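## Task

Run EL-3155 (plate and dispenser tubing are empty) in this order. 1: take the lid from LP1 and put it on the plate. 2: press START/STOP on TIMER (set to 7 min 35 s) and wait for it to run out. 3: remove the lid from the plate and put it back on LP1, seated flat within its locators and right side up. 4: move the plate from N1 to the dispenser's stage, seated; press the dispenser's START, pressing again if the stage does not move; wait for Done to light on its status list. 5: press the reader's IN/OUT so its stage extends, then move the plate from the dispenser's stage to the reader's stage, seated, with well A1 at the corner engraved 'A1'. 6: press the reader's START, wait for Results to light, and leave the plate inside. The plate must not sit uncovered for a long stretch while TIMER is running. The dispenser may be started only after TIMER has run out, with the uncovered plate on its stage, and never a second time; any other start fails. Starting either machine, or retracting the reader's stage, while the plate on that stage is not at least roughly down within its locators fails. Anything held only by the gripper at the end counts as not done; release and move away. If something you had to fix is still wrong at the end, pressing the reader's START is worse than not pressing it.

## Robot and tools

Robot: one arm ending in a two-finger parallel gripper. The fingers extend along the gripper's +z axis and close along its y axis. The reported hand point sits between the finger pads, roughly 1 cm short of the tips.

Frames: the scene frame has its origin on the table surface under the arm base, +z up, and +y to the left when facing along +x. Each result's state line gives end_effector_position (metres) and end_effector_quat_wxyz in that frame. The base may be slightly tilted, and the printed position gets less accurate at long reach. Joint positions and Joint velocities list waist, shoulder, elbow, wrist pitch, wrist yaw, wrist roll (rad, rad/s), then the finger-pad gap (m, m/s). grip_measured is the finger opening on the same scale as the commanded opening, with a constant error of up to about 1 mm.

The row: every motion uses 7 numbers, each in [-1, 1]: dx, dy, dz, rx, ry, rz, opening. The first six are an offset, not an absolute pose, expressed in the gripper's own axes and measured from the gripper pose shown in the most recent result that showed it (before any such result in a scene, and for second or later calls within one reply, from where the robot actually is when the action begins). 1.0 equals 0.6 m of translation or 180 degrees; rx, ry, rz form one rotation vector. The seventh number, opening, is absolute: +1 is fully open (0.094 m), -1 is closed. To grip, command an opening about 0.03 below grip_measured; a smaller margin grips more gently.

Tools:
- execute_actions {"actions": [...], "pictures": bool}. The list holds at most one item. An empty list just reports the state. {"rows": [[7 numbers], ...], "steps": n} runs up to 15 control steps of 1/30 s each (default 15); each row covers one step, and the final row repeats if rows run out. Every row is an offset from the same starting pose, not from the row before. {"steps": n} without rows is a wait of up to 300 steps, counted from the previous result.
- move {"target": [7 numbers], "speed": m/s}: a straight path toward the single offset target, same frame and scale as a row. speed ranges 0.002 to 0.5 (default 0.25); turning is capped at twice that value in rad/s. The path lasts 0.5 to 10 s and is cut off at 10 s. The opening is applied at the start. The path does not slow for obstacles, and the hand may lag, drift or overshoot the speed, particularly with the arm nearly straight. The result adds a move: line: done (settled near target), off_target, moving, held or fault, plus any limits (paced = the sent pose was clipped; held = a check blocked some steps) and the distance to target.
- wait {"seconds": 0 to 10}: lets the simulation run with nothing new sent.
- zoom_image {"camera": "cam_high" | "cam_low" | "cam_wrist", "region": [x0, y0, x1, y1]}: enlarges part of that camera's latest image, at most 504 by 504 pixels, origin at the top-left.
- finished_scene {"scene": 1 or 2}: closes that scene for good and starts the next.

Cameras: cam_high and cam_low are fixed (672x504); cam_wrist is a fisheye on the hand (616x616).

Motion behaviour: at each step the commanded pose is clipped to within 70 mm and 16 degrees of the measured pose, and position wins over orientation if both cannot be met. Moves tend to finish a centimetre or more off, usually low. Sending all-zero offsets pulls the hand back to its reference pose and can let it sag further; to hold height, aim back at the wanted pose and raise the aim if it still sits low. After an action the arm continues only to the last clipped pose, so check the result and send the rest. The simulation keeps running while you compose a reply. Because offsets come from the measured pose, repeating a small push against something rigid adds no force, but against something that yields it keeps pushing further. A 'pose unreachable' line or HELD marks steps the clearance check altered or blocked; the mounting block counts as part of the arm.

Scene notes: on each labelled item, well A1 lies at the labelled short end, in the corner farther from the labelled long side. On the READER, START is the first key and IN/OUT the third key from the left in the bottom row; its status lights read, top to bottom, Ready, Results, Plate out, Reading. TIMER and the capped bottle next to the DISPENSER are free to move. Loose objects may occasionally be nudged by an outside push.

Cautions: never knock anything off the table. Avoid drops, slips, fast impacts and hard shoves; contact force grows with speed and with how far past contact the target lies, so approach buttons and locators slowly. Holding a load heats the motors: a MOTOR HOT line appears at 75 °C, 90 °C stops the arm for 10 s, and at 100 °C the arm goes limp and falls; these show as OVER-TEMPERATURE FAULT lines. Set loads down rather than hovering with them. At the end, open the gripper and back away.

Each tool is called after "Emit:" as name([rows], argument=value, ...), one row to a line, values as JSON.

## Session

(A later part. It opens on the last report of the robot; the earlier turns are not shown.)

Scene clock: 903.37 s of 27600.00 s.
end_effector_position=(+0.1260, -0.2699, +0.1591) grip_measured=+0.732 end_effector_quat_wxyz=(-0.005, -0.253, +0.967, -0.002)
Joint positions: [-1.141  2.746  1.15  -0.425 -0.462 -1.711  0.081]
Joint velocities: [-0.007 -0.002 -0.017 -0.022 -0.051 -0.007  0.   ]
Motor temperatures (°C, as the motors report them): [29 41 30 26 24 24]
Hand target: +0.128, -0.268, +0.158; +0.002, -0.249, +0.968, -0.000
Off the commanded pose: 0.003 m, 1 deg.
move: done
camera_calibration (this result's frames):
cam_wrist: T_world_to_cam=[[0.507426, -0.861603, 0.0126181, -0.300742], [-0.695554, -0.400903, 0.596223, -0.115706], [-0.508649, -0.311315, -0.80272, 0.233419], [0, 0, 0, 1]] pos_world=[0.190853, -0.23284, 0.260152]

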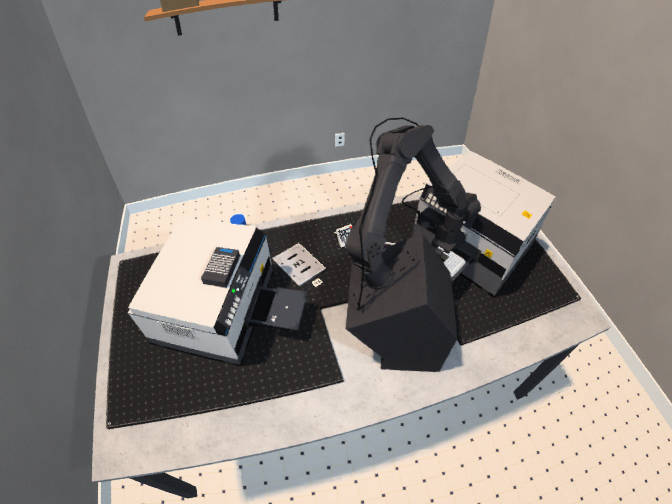

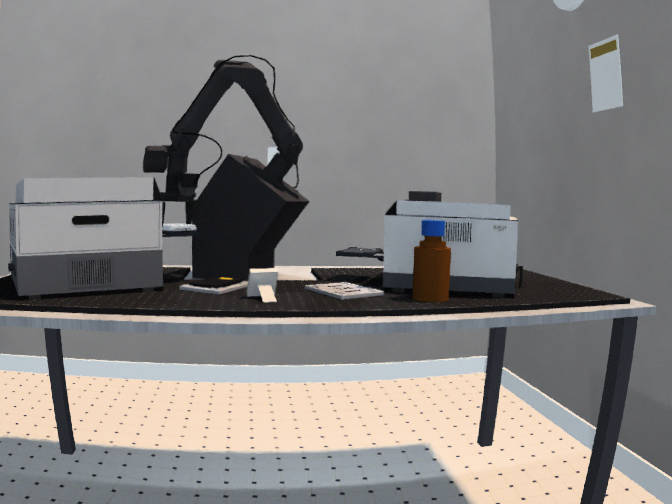

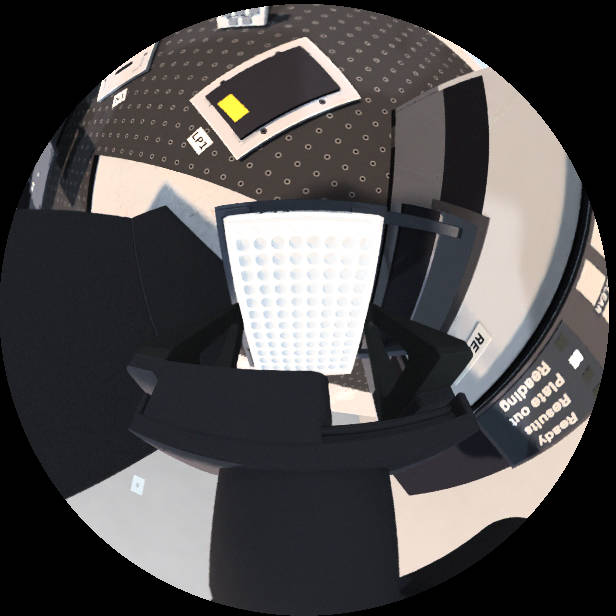

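Now a shoulder drop.

Emit:
move(target=[0.004,0.005,0.009,-0.004,0,0.003,0.705], speed=0.01)

Emit:
zoom_image(camera="cam_wrist", region=[180,130,430,400])

Scene clock: 906.60 s of 27600.00 s.
end_effector_position=(+0.1245, -0.2693, +0.1576) grip_measured=+0.732 end_effector_quat_wxyz=(-0.007, -0.252, +0.968, +0.000)
Joint positions: [-1.141  2.751  1.15  -0.425 -0.46  -1.71   0.081]
Joint velocities: [-0.002  0.002 -0.012  0.051 -0.066  0.022 -0.   ]
Motor temperatures (°C, as the motors report them): [29 41 30 26 24 24]
Hand target: +0.122, -0.269, +0.154; -0.007, -0.249, +0.969, +0.004
Off the commanded pose: 0.005 m, 1 deg.
move: done
camera_calibration (this result's frames):
cam_wrist: T_world_to_cam=[[0.504858, -0.863166, 0.00790467, -0.298767], [-0.694539, -0.400758, 0.597502, -0.115905], [-0.512576, -0.307143, -0.801829, 0.233167], [0, 0, 0, 1]] pos_world=[0.18985, -0.23272, 0.258575]

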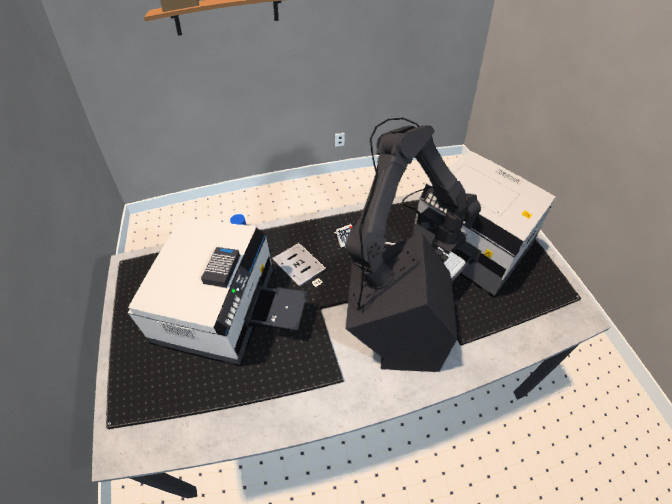

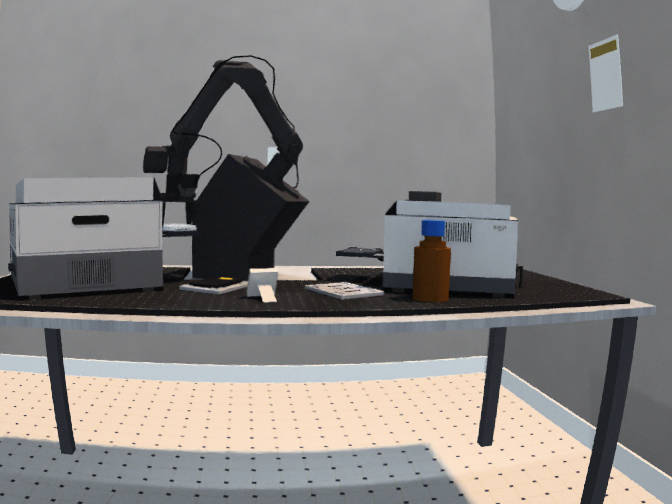

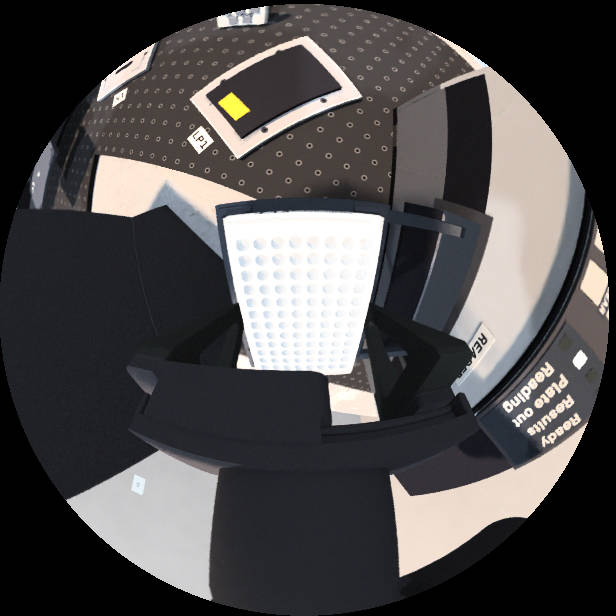

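Region (180, 130, 430, 400) of cam_wrist's 616x616 image, scaled by 1.867, with more detail than that image has; it fills the left 467 columns of this view, and the rest is white.

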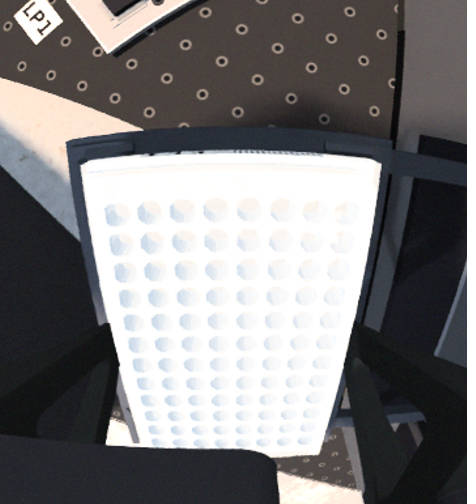

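Emit:
move(target=[0.003,0.004,0.009,-0.003,0,0.005,0.705], speed=0.01)

Emit:
zoom_image(camera="cam_wrist", region=[180,130,430,400])

Scene clock: 909.47 s of 27600.00 s.
end_effector_position=(+0.1245, -0.2693, +0.1576) grip_measured=+0.732 end_effector_quat_wxyz=(-0.007, -0.251, +0.968, +0.000)
Joint positions: [-1.141  2.751  1.15  -0.425 -0.46  -1.707  0.081]
Joint velocities: [0.002 0.007 0.002 0.022 0.051 0.037 0.001]
Motor temperatures (°C, as the motors report them): [29 41 30 26 24 24]
Hand target: +0.122, -0.268, +0.152; -0.008, -0.244, +0.970, +0.005
Off the commanded pose: 0.006 m, 1 deg.
move: done
camera_calibration (this result's frames):
cam_wrist: T_world_to_cam=[[0.502551, -0.864511, 0.00793789, -0.298847], [-0.695611, -0.398881, 0.59751, -0.115268], [-0.513388, -0.305801, -0.801822, 0.233628], [0, 0, 0, 1]] pos_world=[0.189946, -0.232891, 0.258574]

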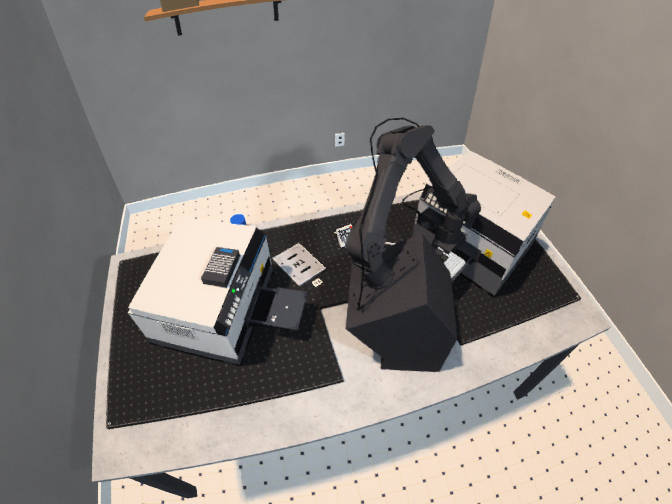

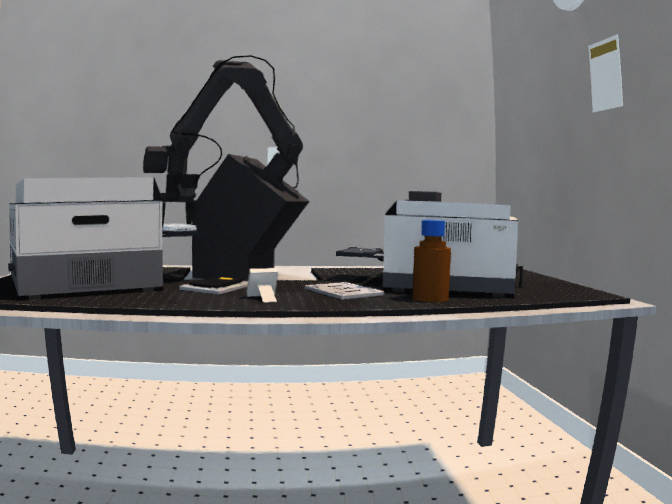

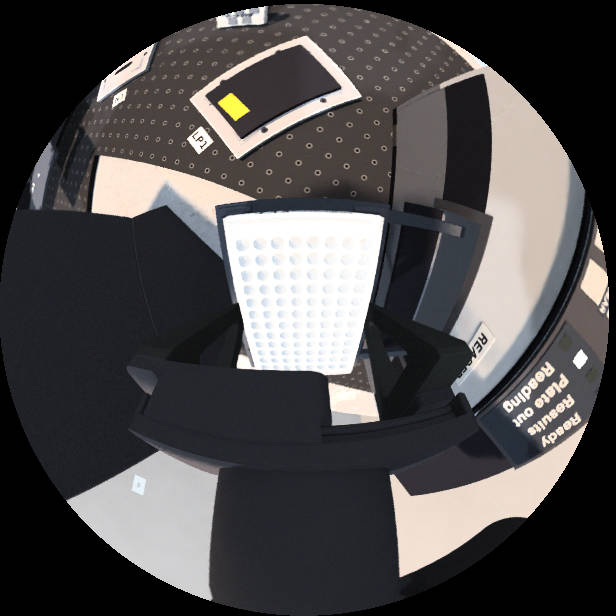

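Region (180, 130, 430, 400) of cam_wrist's 616x616 image, scaled by 1.867, with more detail than that image has; it fills the left 467 columns of this view, and the rest is white.

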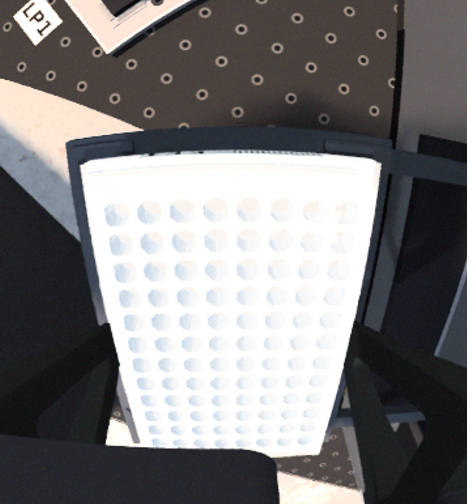

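Resting on a locator; slide +gy/+gx about 1 mm.

Emit:
move(target=[0.005,0.006,0.002,-0.005,0.003,0.005,0.705], speed=0.01)

Emit:
zoom_image(camera="cam_wrist", region=[180,130,430,400])

Emit:
zoom_image(camera="cam_low", region=[150,205,210,245])

Scene clock: 913.27 s of 27600.00 s.
end_effector_position=(+0.1232, -0.2693, +0.1572) grip_measured=+0.732 end_effector_quat_wxyz=(-0.010, -0.250, +0.968, +0.001)
Joint positions: [-1.141  2.752  1.15  -0.426 -0.454 -1.707  0.081]
Joint velocities: [-0.017  0.002 -0.002 -0.007 -0.007 -0.037  0.001]
Motor temperatures (°C, as the motors report them): [29 41 30 26 24 24]
Hand target: +0.120, -0.268, +0.156; -0.013, -0.243, +0.970, +0.007
Off the commanded pose: 0.004 m, 1 deg.
move: done
camera_calibration (this result's frames):
cam_wrist: T_world_to_cam=[[0.501704, -0.865025, 0.0050316, -0.297702], [-0.692377, -0.39807, 0.601793, -0.11679], [-0.518563, -0.305406, -0.798636, 0.232842], [0, 0, 0, 1]] pos_world=[0.189239, -0.232899, 0.257738]

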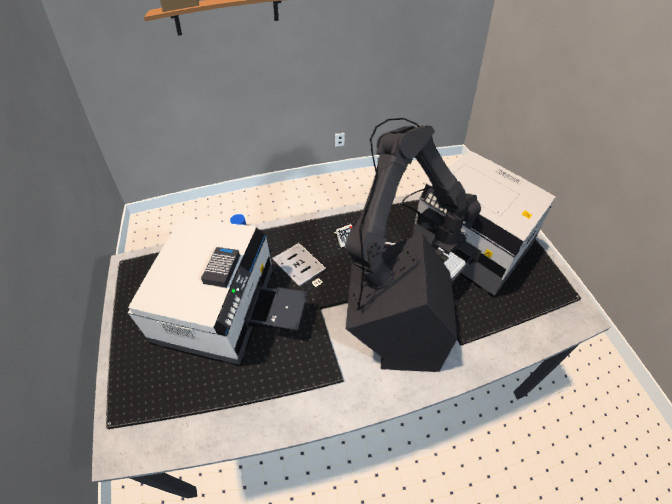

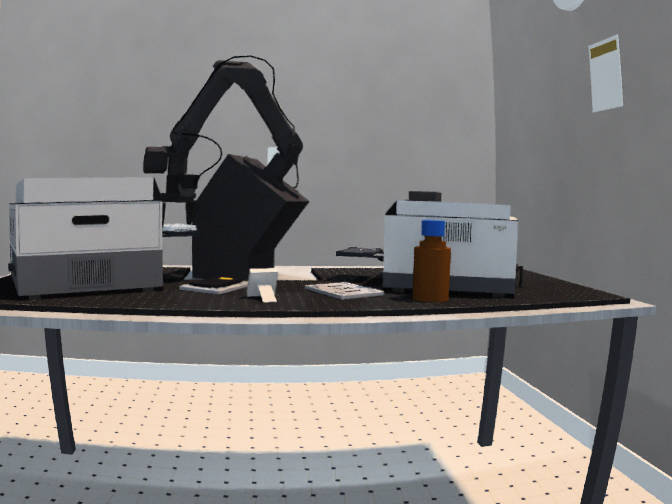

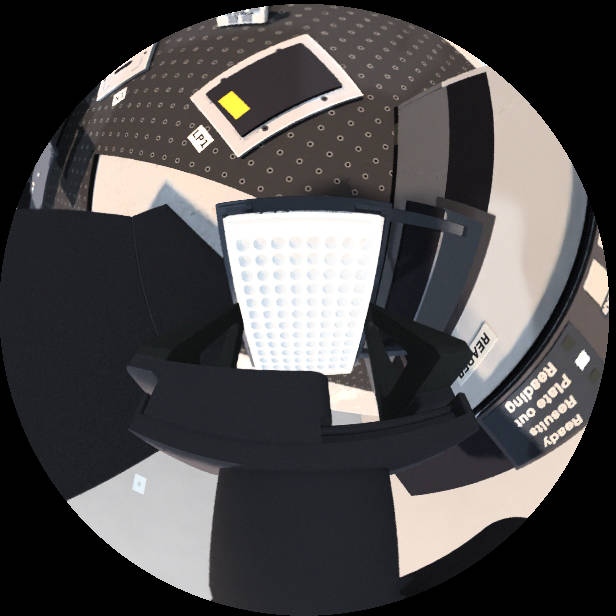

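Region (180, 130, 430, 400) of cam_wrist's 616x616 image, scaled by 1.867, with more detail than that image has; it fills the left 467 columns of this view, and the rest is white.

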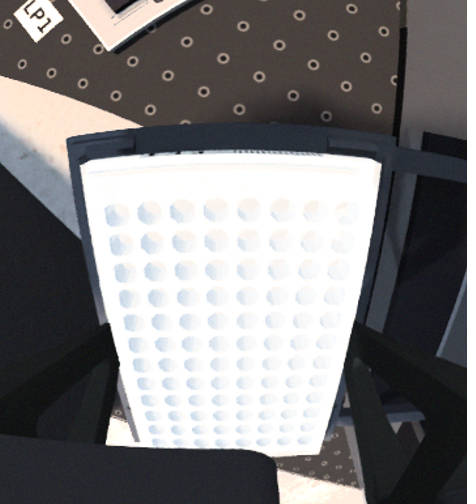

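Region (150, 205, 210, 245) of cam_low's 672x504 image, scaled by 8.400, with more detail than that image has.

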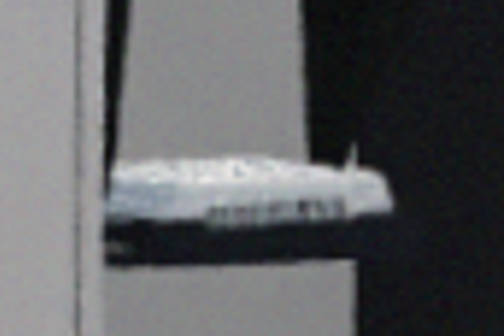

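Looks inside the locators. Release and lift.

Emit:
move(target=[0,0,0,0,0,0,1])

Emit:
move(target=[0,0,-0.11,0,0,0,1], speed=0.05)

Emit:
zoom_image(camera="cam_wrist", region=[200,160,410,370])

Emit:
zoom_image(camera="cam_low", region=[150,205,210,245])

Scene clock: 916.90 s of 27600.00 s.
end_effector_position=(+0.1236, -0.2689, +0.1568) grip_measured=+1.000 end_effector_quat_wxyz=(-0.010, -0.251, +0.968, +0.002)
Joint positions: [-1.138  2.752  1.15  -0.426 -0.454 -1.707  0.094]
Joint velocities: [-0.002 -0.017  0.017 -0.022 -0.007 -0.022  0.   ]
Motor temperatures (°C, as the motors report them): [29 41 30 26 24 24]
Hand target: +0.123, -0.269, +0.157; -0.009, -0.250, +0.968, +0.001
Off the commanded pose: 0.001 m, 0 deg.
move: done
camera_calibration (this result's frames):
cam_wrist: T_world_to_cam=[[0.503823, -0.863799, 0.00358932, -0.297273], [-0.69038, -0.40017, 0.602694, -0.117058], [-0.51917, -0.306129, -0.797964, 0.232642], [0, 0, 0, 1]] pos_world=[0.18974, -0.232409, 0.257257]

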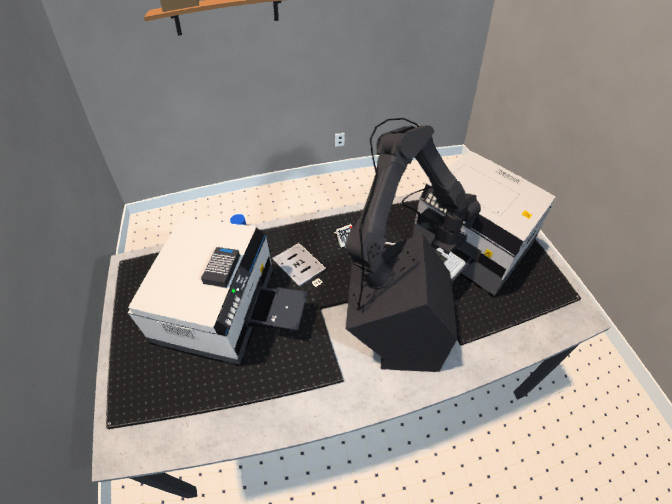

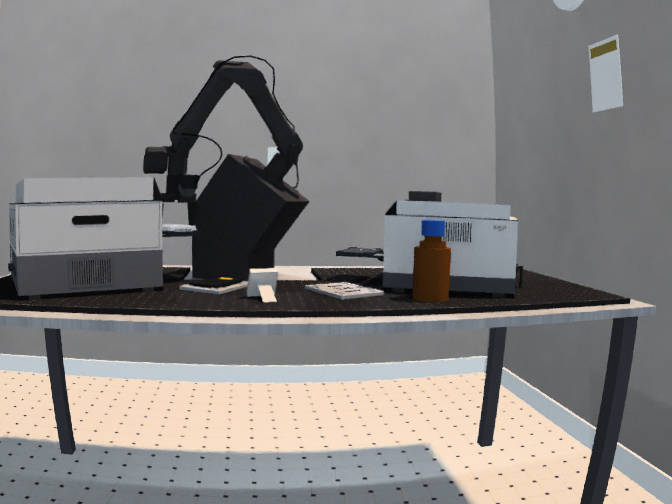

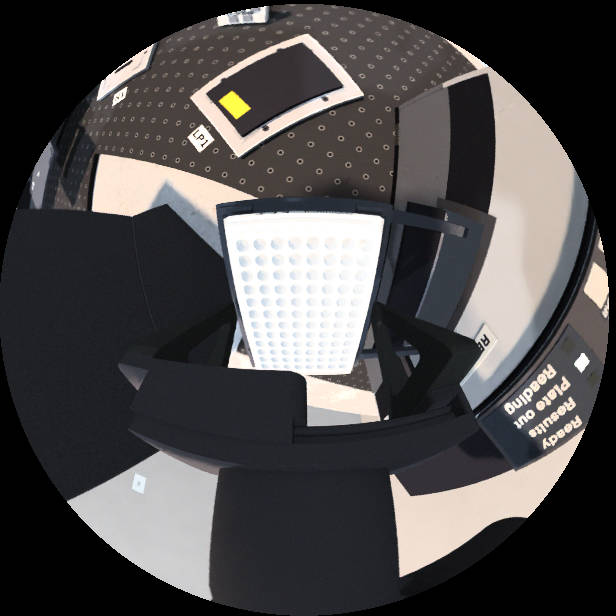

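Scene clock: 918.60 s of 27600.00 s.
end_effector_position=(+0.1203, -0.2568, +0.2080) grip_measured=+1.000 end_effector_quat_wxyz=(-0.014, -0.248, +0.969, +0.020)
Joint positions: [-1.21   2.619  1.164 -0.643 -0.416 -1.788  0.094]
Joint velocities: [-0.007 -0.002 -0.007  0.022  0.066  0.037  0.   ]
Motor temperatures (°C, as the motors report them): [29 41 30 26 24 24]
Hand target: +0.126, -0.268, +0.222; -0.010, -0.252, +0.968, +0.001
Off the commanded pose: 0.020 m, 2 deg.
move: off_target
camera_calibration (this result's frames):
cam_wrist: T_world_to_cam=[[0.497148, -0.867028, -0.03326, -0.277771], [-0.68371, -0.41506, 0.600222, -0.14948], [-0.534214, -0.275659, -0.799142, 0.285389], [0, 0, 0, 1]] pos_world=[0.188351, -0.224208, 0.308549]

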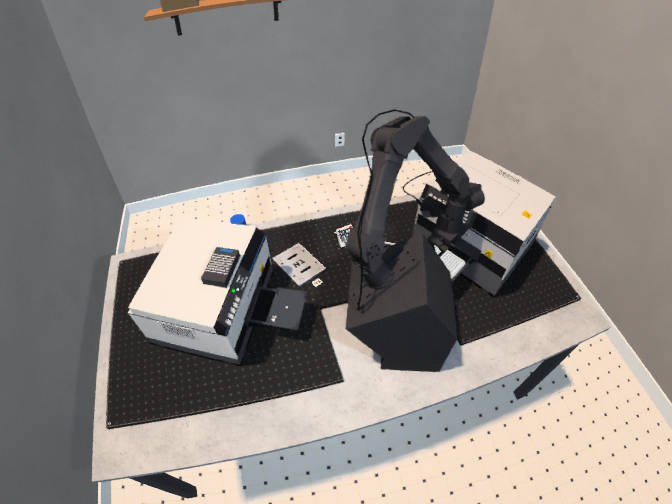

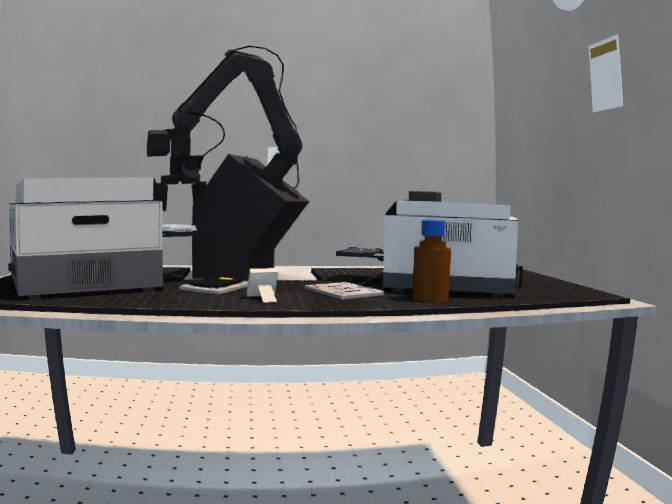

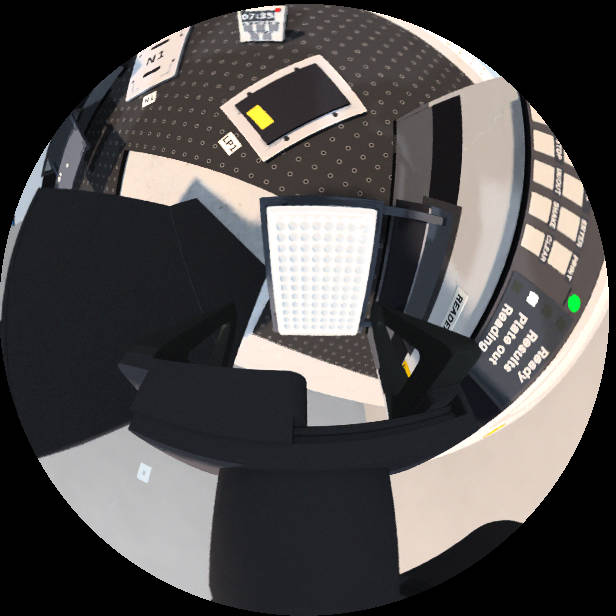

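Region (200, 160, 410, 370) of cam_wrist's 616x616 image, scaled by 2.400, with more detail than that image has.

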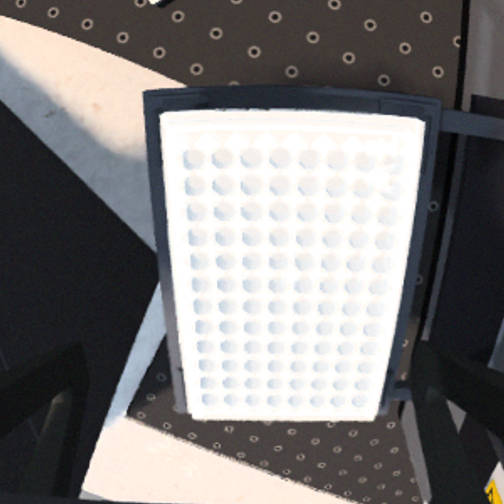

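Region (150, 205, 210, 245) of cam_low's 672x504 image, scaled by 8.400, with more detail than that image has.

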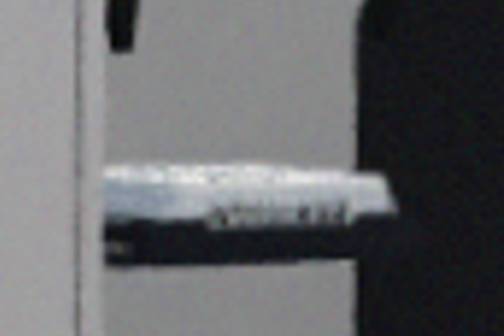

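Emit:
move(target=[-0.258,-0.113,-0.12,0.19,-0.19,0.465,-1], speed=0.2)

Scene clock: 927.20 s of 27600.00 s.
end_effector_position=(+0.2842, -0.2422, +0.2611) grip_measured=-0.991 end_effector_quat_wxyz=(+0.278, +0.463, +0.822, -0.180)
Joint positions: [-0.789  2.094  0.715  0.237 -0.304  0.52   0.   ]
Joint velocities: [ 0.007  0.007 -0.007 -0.022  0.081 -0.007 -0.   ]
Motor temperatures (°C, as the motors report them): [29 42 30 26 24 24]
Hand target: +0.288, -0.246, +0.272; +0.295, +0.462, +0.814, -0.191
Off the commanded pose: 0.015 m, 3 deg.
move: off_target
camera_calibration (this result's frames):
cam_wrist: T_world_to_cam=[[-0.856328, -0.512911, 0.0602069, 0.101226], [-0.515691, 0.855513, -0.046483, 0.365556], [-0.0276661, -0.0708528, -0.997103, 0.376756], [0, 0, 0, 1]] pos_world=[0.28562, -0.234123, 0.386562]

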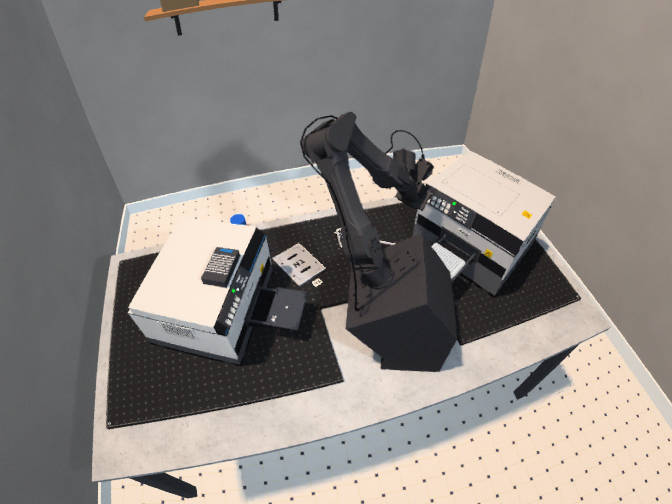

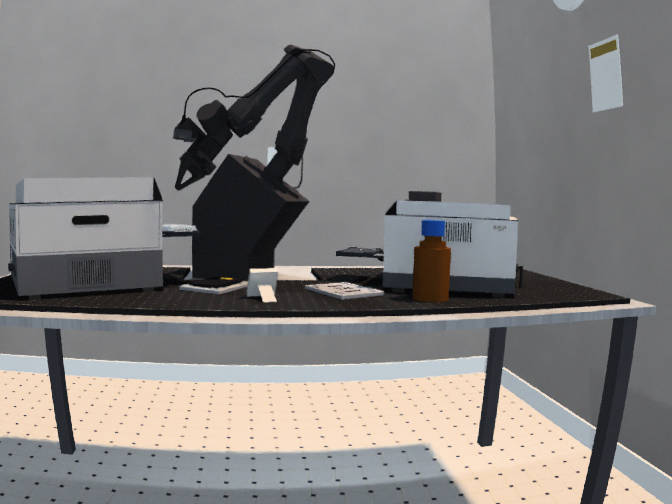

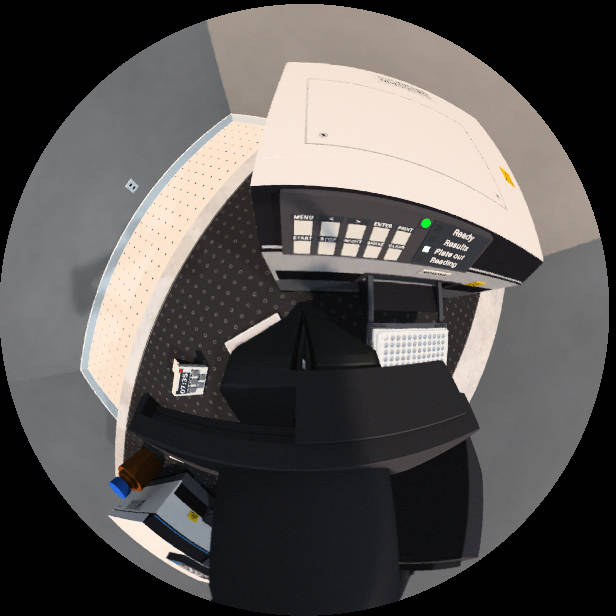

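Emit:
move(target=[-0.067,0.005,0.05,0,-0.025,0,-1], speed=0.04)

Scene clock: 930.40 s of 27600.00 s.
end_effector_position=(+0.3018, -0.2720, +0.2515) grip_measured=-0.991 end_effector_quat_wxyz=(+0.290, +0.459, +0.819, -0.187)
Joint positions: [-0.785  2.229  0.825  0.289 -0.289  0.529  0.   ]
Joint velocities: [-0.022 -0.012 -0.007 -0.066  0.051 -0.007  0.001]
Motor temperatures (°C, as the motors report them): [29 41 30 26 24 24]
Hand target: +0.312, -0.283, +0.264; +0.310, +0.456, +0.811, -0.198
Off the commanded pose: 0.019 m, 3 deg.
move: off_target
camera_calibration (this result's frames):
cam_wrist: T_world_to_cam=[[-0.855245, -0.514496, 0.062048, 0.100368], [-0.518015, 0.852147, -0.074199, 0.406477], [-0.014699, -0.0956001, -0.995311, 0.354448], [0, 0, 0, 1]] pos_world=[0.30161, -0.260855, 0.376719]

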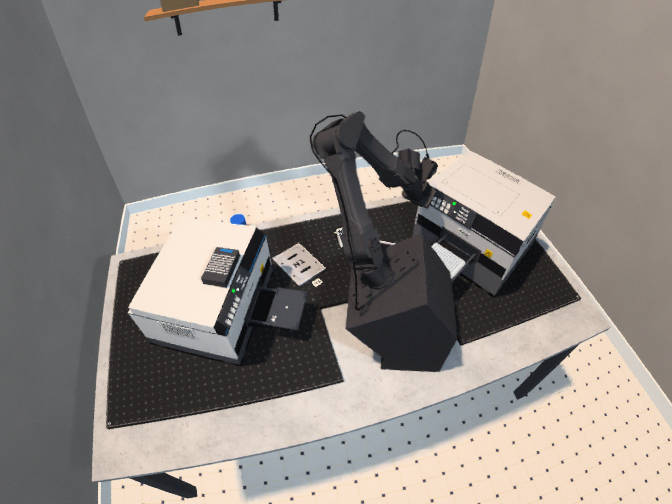

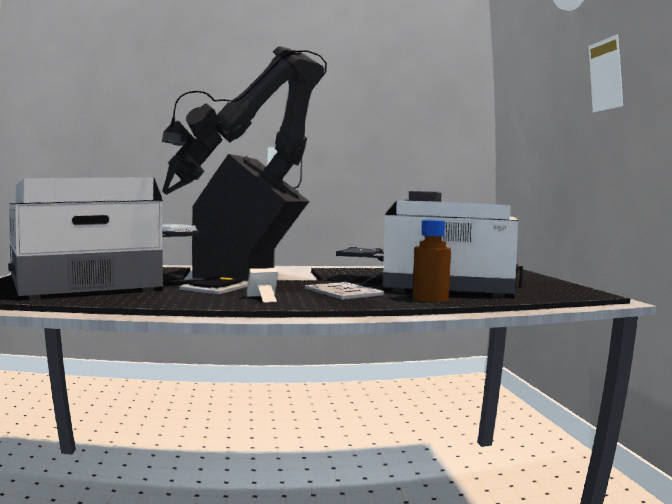

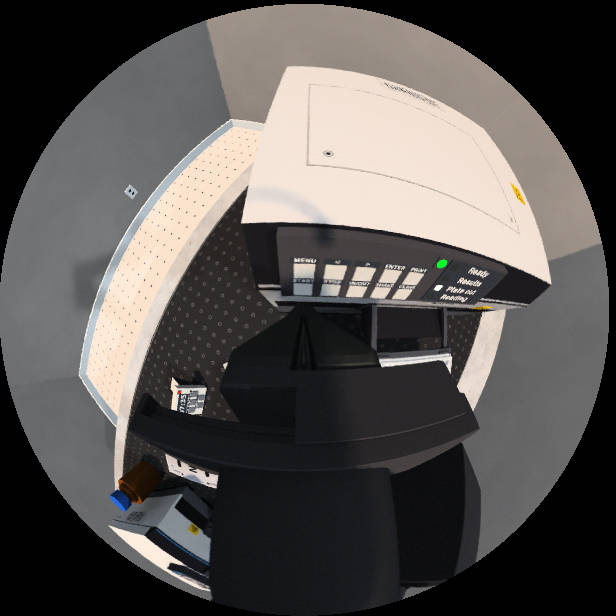

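Emit:
move(target=[-0.05,0.008,0.027,0,-0.015,0,-1], speed=0.03)

Scene clock: 933.10 s of 27600.00 s.
end_effector_position=(+0.3100, -0.2811, +0.2469) grip_measured=-0.991 end_effector_quat_wxyz=(+0.282, +0.461, +0.821, -0.186)
Joint positions: [-0.779  2.274  0.891  0.254 -0.288  0.53   0.   ]
Joint velocities: [ 0.002  0.012 -0.007 -0.066  0.037  0.037 -0.001]
Motor temperatures (°C, as the motors report them): [29 41 30 27 24 24]
Hand target: +0.322, -0.297, +0.259; +0.309, +0.455, +0.812, -0.198
Off the commanded pose: 0.024 m, 4 deg.
move: off_target
camera_calibration (this result's frames):
cam_wrist: T_world_to_cam=[[-0.856341, -0.512067, 0.0668418, 0.102839], [-0.51574, 0.854632, -0.0601376, 0.414642], [-0.0263307, -0.0859713, -0.99595, 0.35553], [0, 0, 0, 1]] pos_world=[0.311274, -0.27114, 0.372151]

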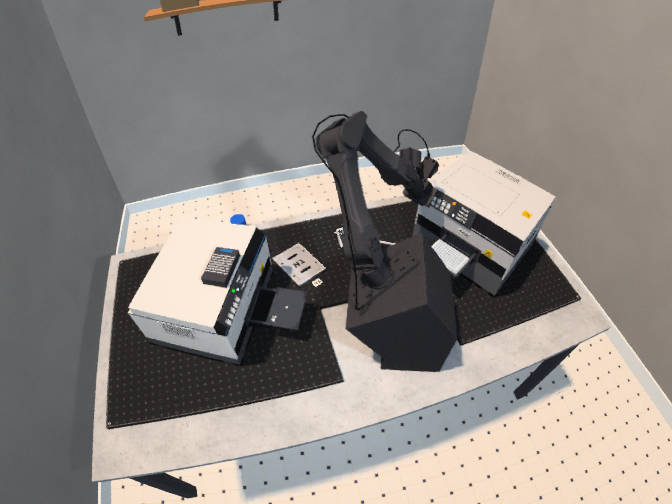

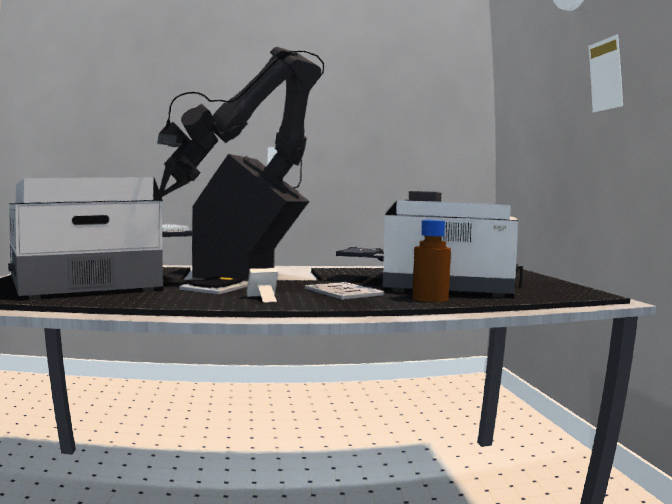

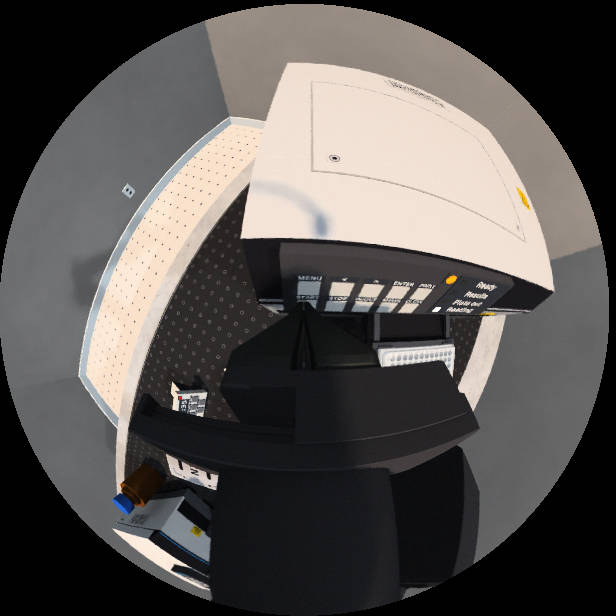

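Emit:
move(target=[0.12,0,-0.17,0,0,0,-1], speed=0.1)

Emit:
wait(seconds=10)

Emit:
wait(seconds=10)

Scene clock: 938.67 s of 27600.00 s.
end_effector_position=(+0.2534, -0.1767, +0.2750) grip_measured=-0.991 end_effector_quat_wxyz=(+0.278, +0.457, +0.825, -0.179)
Joint positions: [-0.746  1.768  0.473  0.169 -0.291  0.551  0.   ]
Joint velocities: [-0.002 -0.017 -0.007 -0.007  0.081  0.022 -0.001]
Motor temperatures (°C, as the motors report them): [29 40 31 27 25 24]
Hand target: +0.250, -0.177, +0.278; +0.282, +0.461, +0.821, -0.186
Off the commanded pose: 0.006 m, 1 deg.
move: done
camera_calibration (this result's frames):
cam_wrist: T_world_to_cam=[[-0.849417, -0.523878, 0.063581, 0.102964], [-0.526867, 0.848719, -0.0456793, 0.29574], [-0.030032, -0.0722995, -0.996931, 0.394664], [0, 0, 0, 1]] pos_world=[0.255127, -0.168526, 0.400415]

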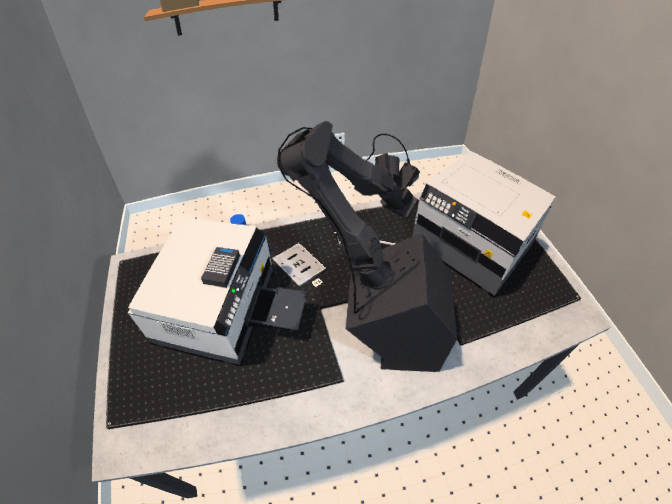

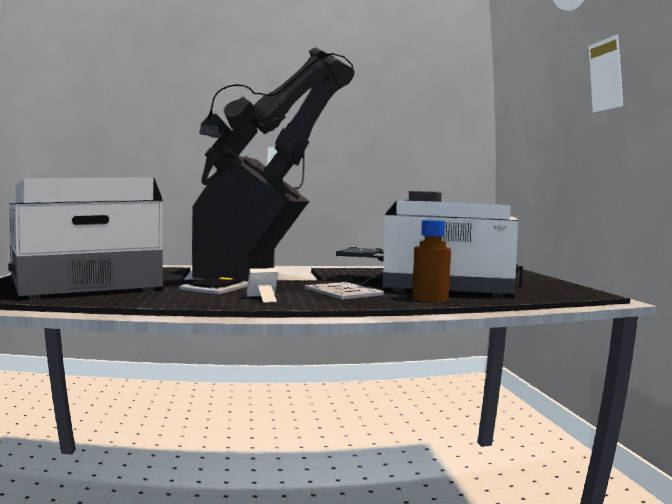

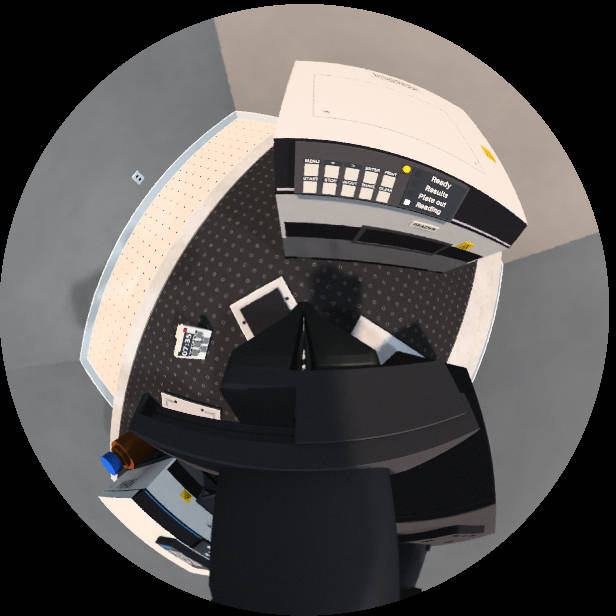

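Scene clock: 948.67 s of 27600.00 s.
end_effector_position=(+0.2531, -0.1766, +0.2748) grip_measured=-0.991 end_effector_quat_wxyz=(+0.278, +0.458, +0.825, -0.179)
Joint positions: [-0.746  1.768  0.473  0.167 -0.291  0.551  0.   ]
Joint velocities: [-0.017 -0.007 -0.002  0.037  0.007  0.007 -0.001]
Motor temperatures (°C, as the motors report them): [29 39 30 27 25 24]
Hand target: +0.250, -0.176, +0.278; +0.282, +0.461, +0.821, -0.186
Off the commanded pose: 0.006 m, 1 deg.
Steps of this call (steps 1 to 300: nothing new was sent). Readings (end_effector_position):
1: (+0.2533, -0.1767, +0.2749)
2: (+0.2532, -0.1767, +0.2749)
4: (+0.2532, -0.1766, +0.2749)
8: (+0.2531, -0.1766, +0.2748)
300: the state above
camera_calibration (this result's frames):
cam_wrist: T_world_to_cam=[[-0.849815, -0.523194, 0.0638956, 0.102913], [-0.526169, 0.849216, -0.0444666, 0.295062], [-0.0309965, -0.0714082, -0.996965, 0.394887], [0, 0, 0, 1]] pos_world=[0.254949, -0.16853, 0.400233]

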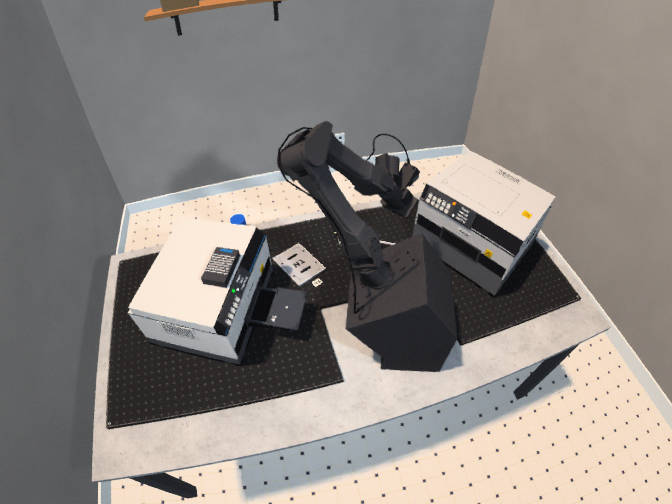

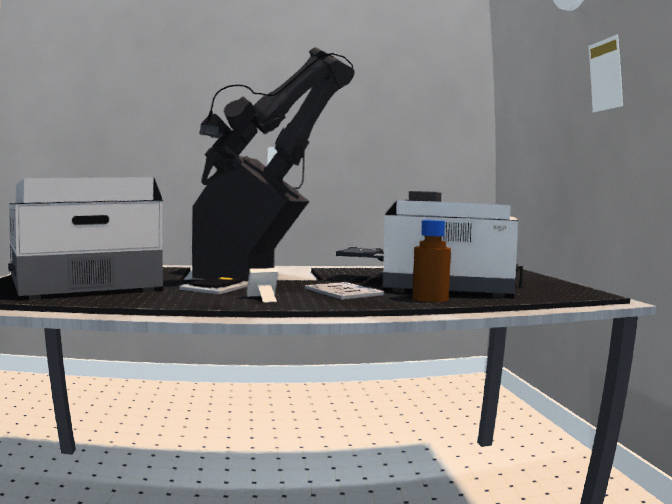

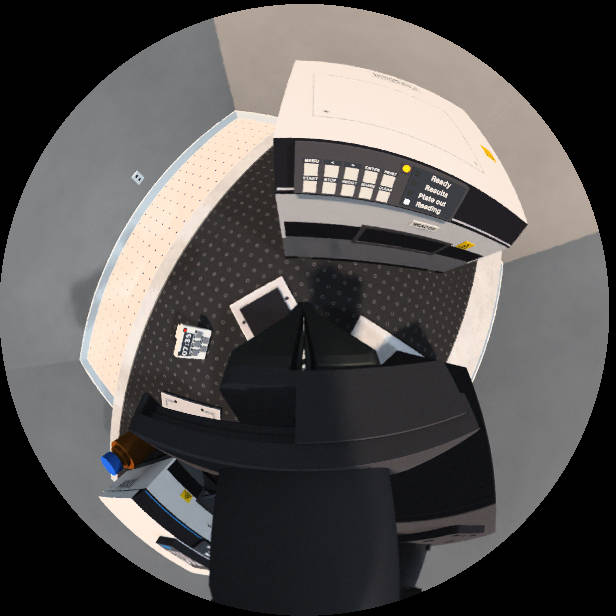

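Scene clock: 958.67 s of 27600.00 s.
end_effector_position=(+0.2531, -0.1766, +0.2748) grip_measured=-0.991 end_effector_quat_wxyz=(+0.278, +0.458, +0.825, -0.179)
Joint positions: [-0.746  1.768  0.473  0.167 -0.291  0.551  0.   ]
Joint velocities: [-0.007  0.012 -0.012 -0.022  0.081  0.051  0.001]
Motor temperatures (°C, as the motors report them): [29 38 30 27 25 24]
Hand target: +0.250, -0.176, +0.278; +0.282, +0.461, +0.821, -0.186
Off the commanded pose: 0.006 m, 1 deg.
Steps of this call (steps 1 to 300: nothing new was sent). Readings (end_effector_position):
1: (+0.2531, -0.1766, +0.2748)
2: (+0.2531, -0.1766, +0.2748)
4: (+0.2531, -0.1766, +0.2748)
8: (+0.2531, -0.1766, +0.2748)
300: the state above
camera_calibration (this result's frames):
cam_wrist: T_world_to_cam=[[-0.849815, -0.523194, 0.0638956, 0.102913], [-0.526169, 0.849216, -0.0444666, 0.295062], [-0.0309965, -0.0714082, -0.996965, 0.394887], [0, 0, 0, 1]] pos_world=[0.254949, -0.16853, 0.400233]

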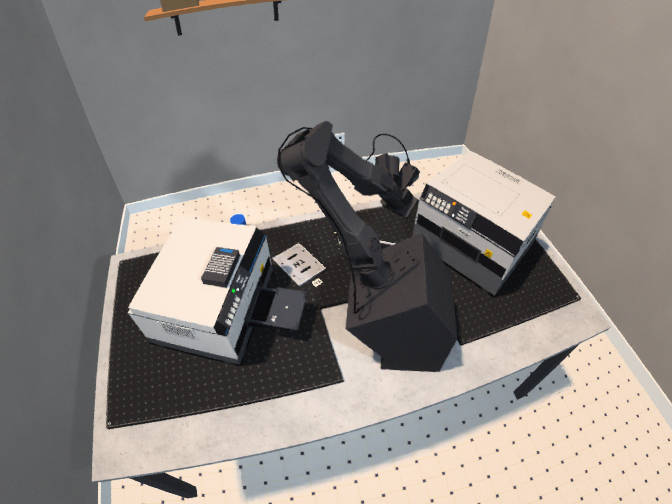

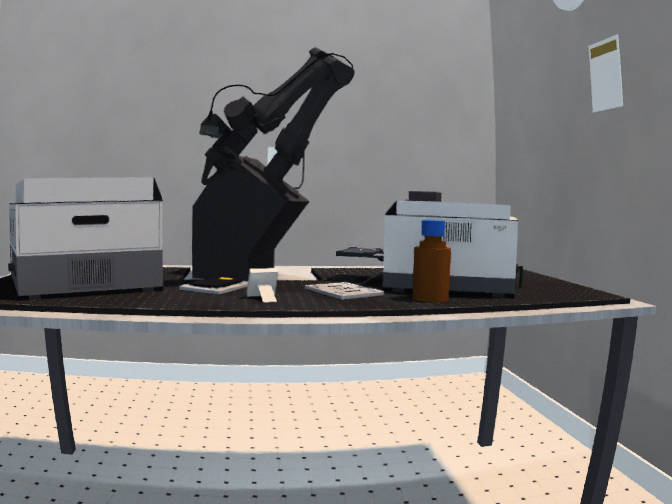

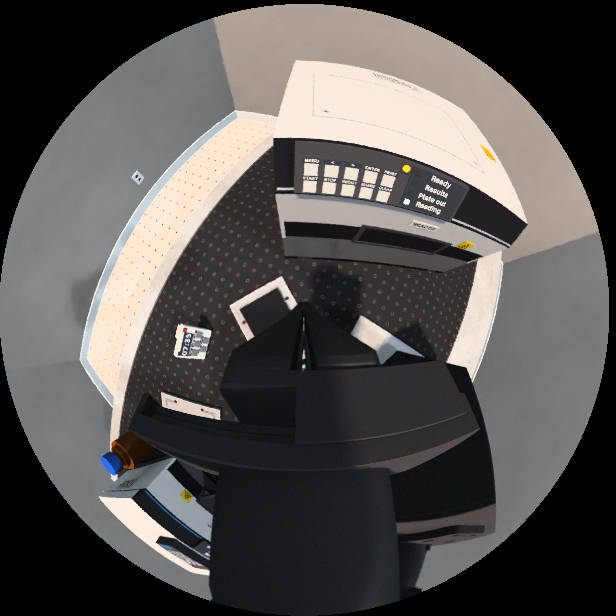

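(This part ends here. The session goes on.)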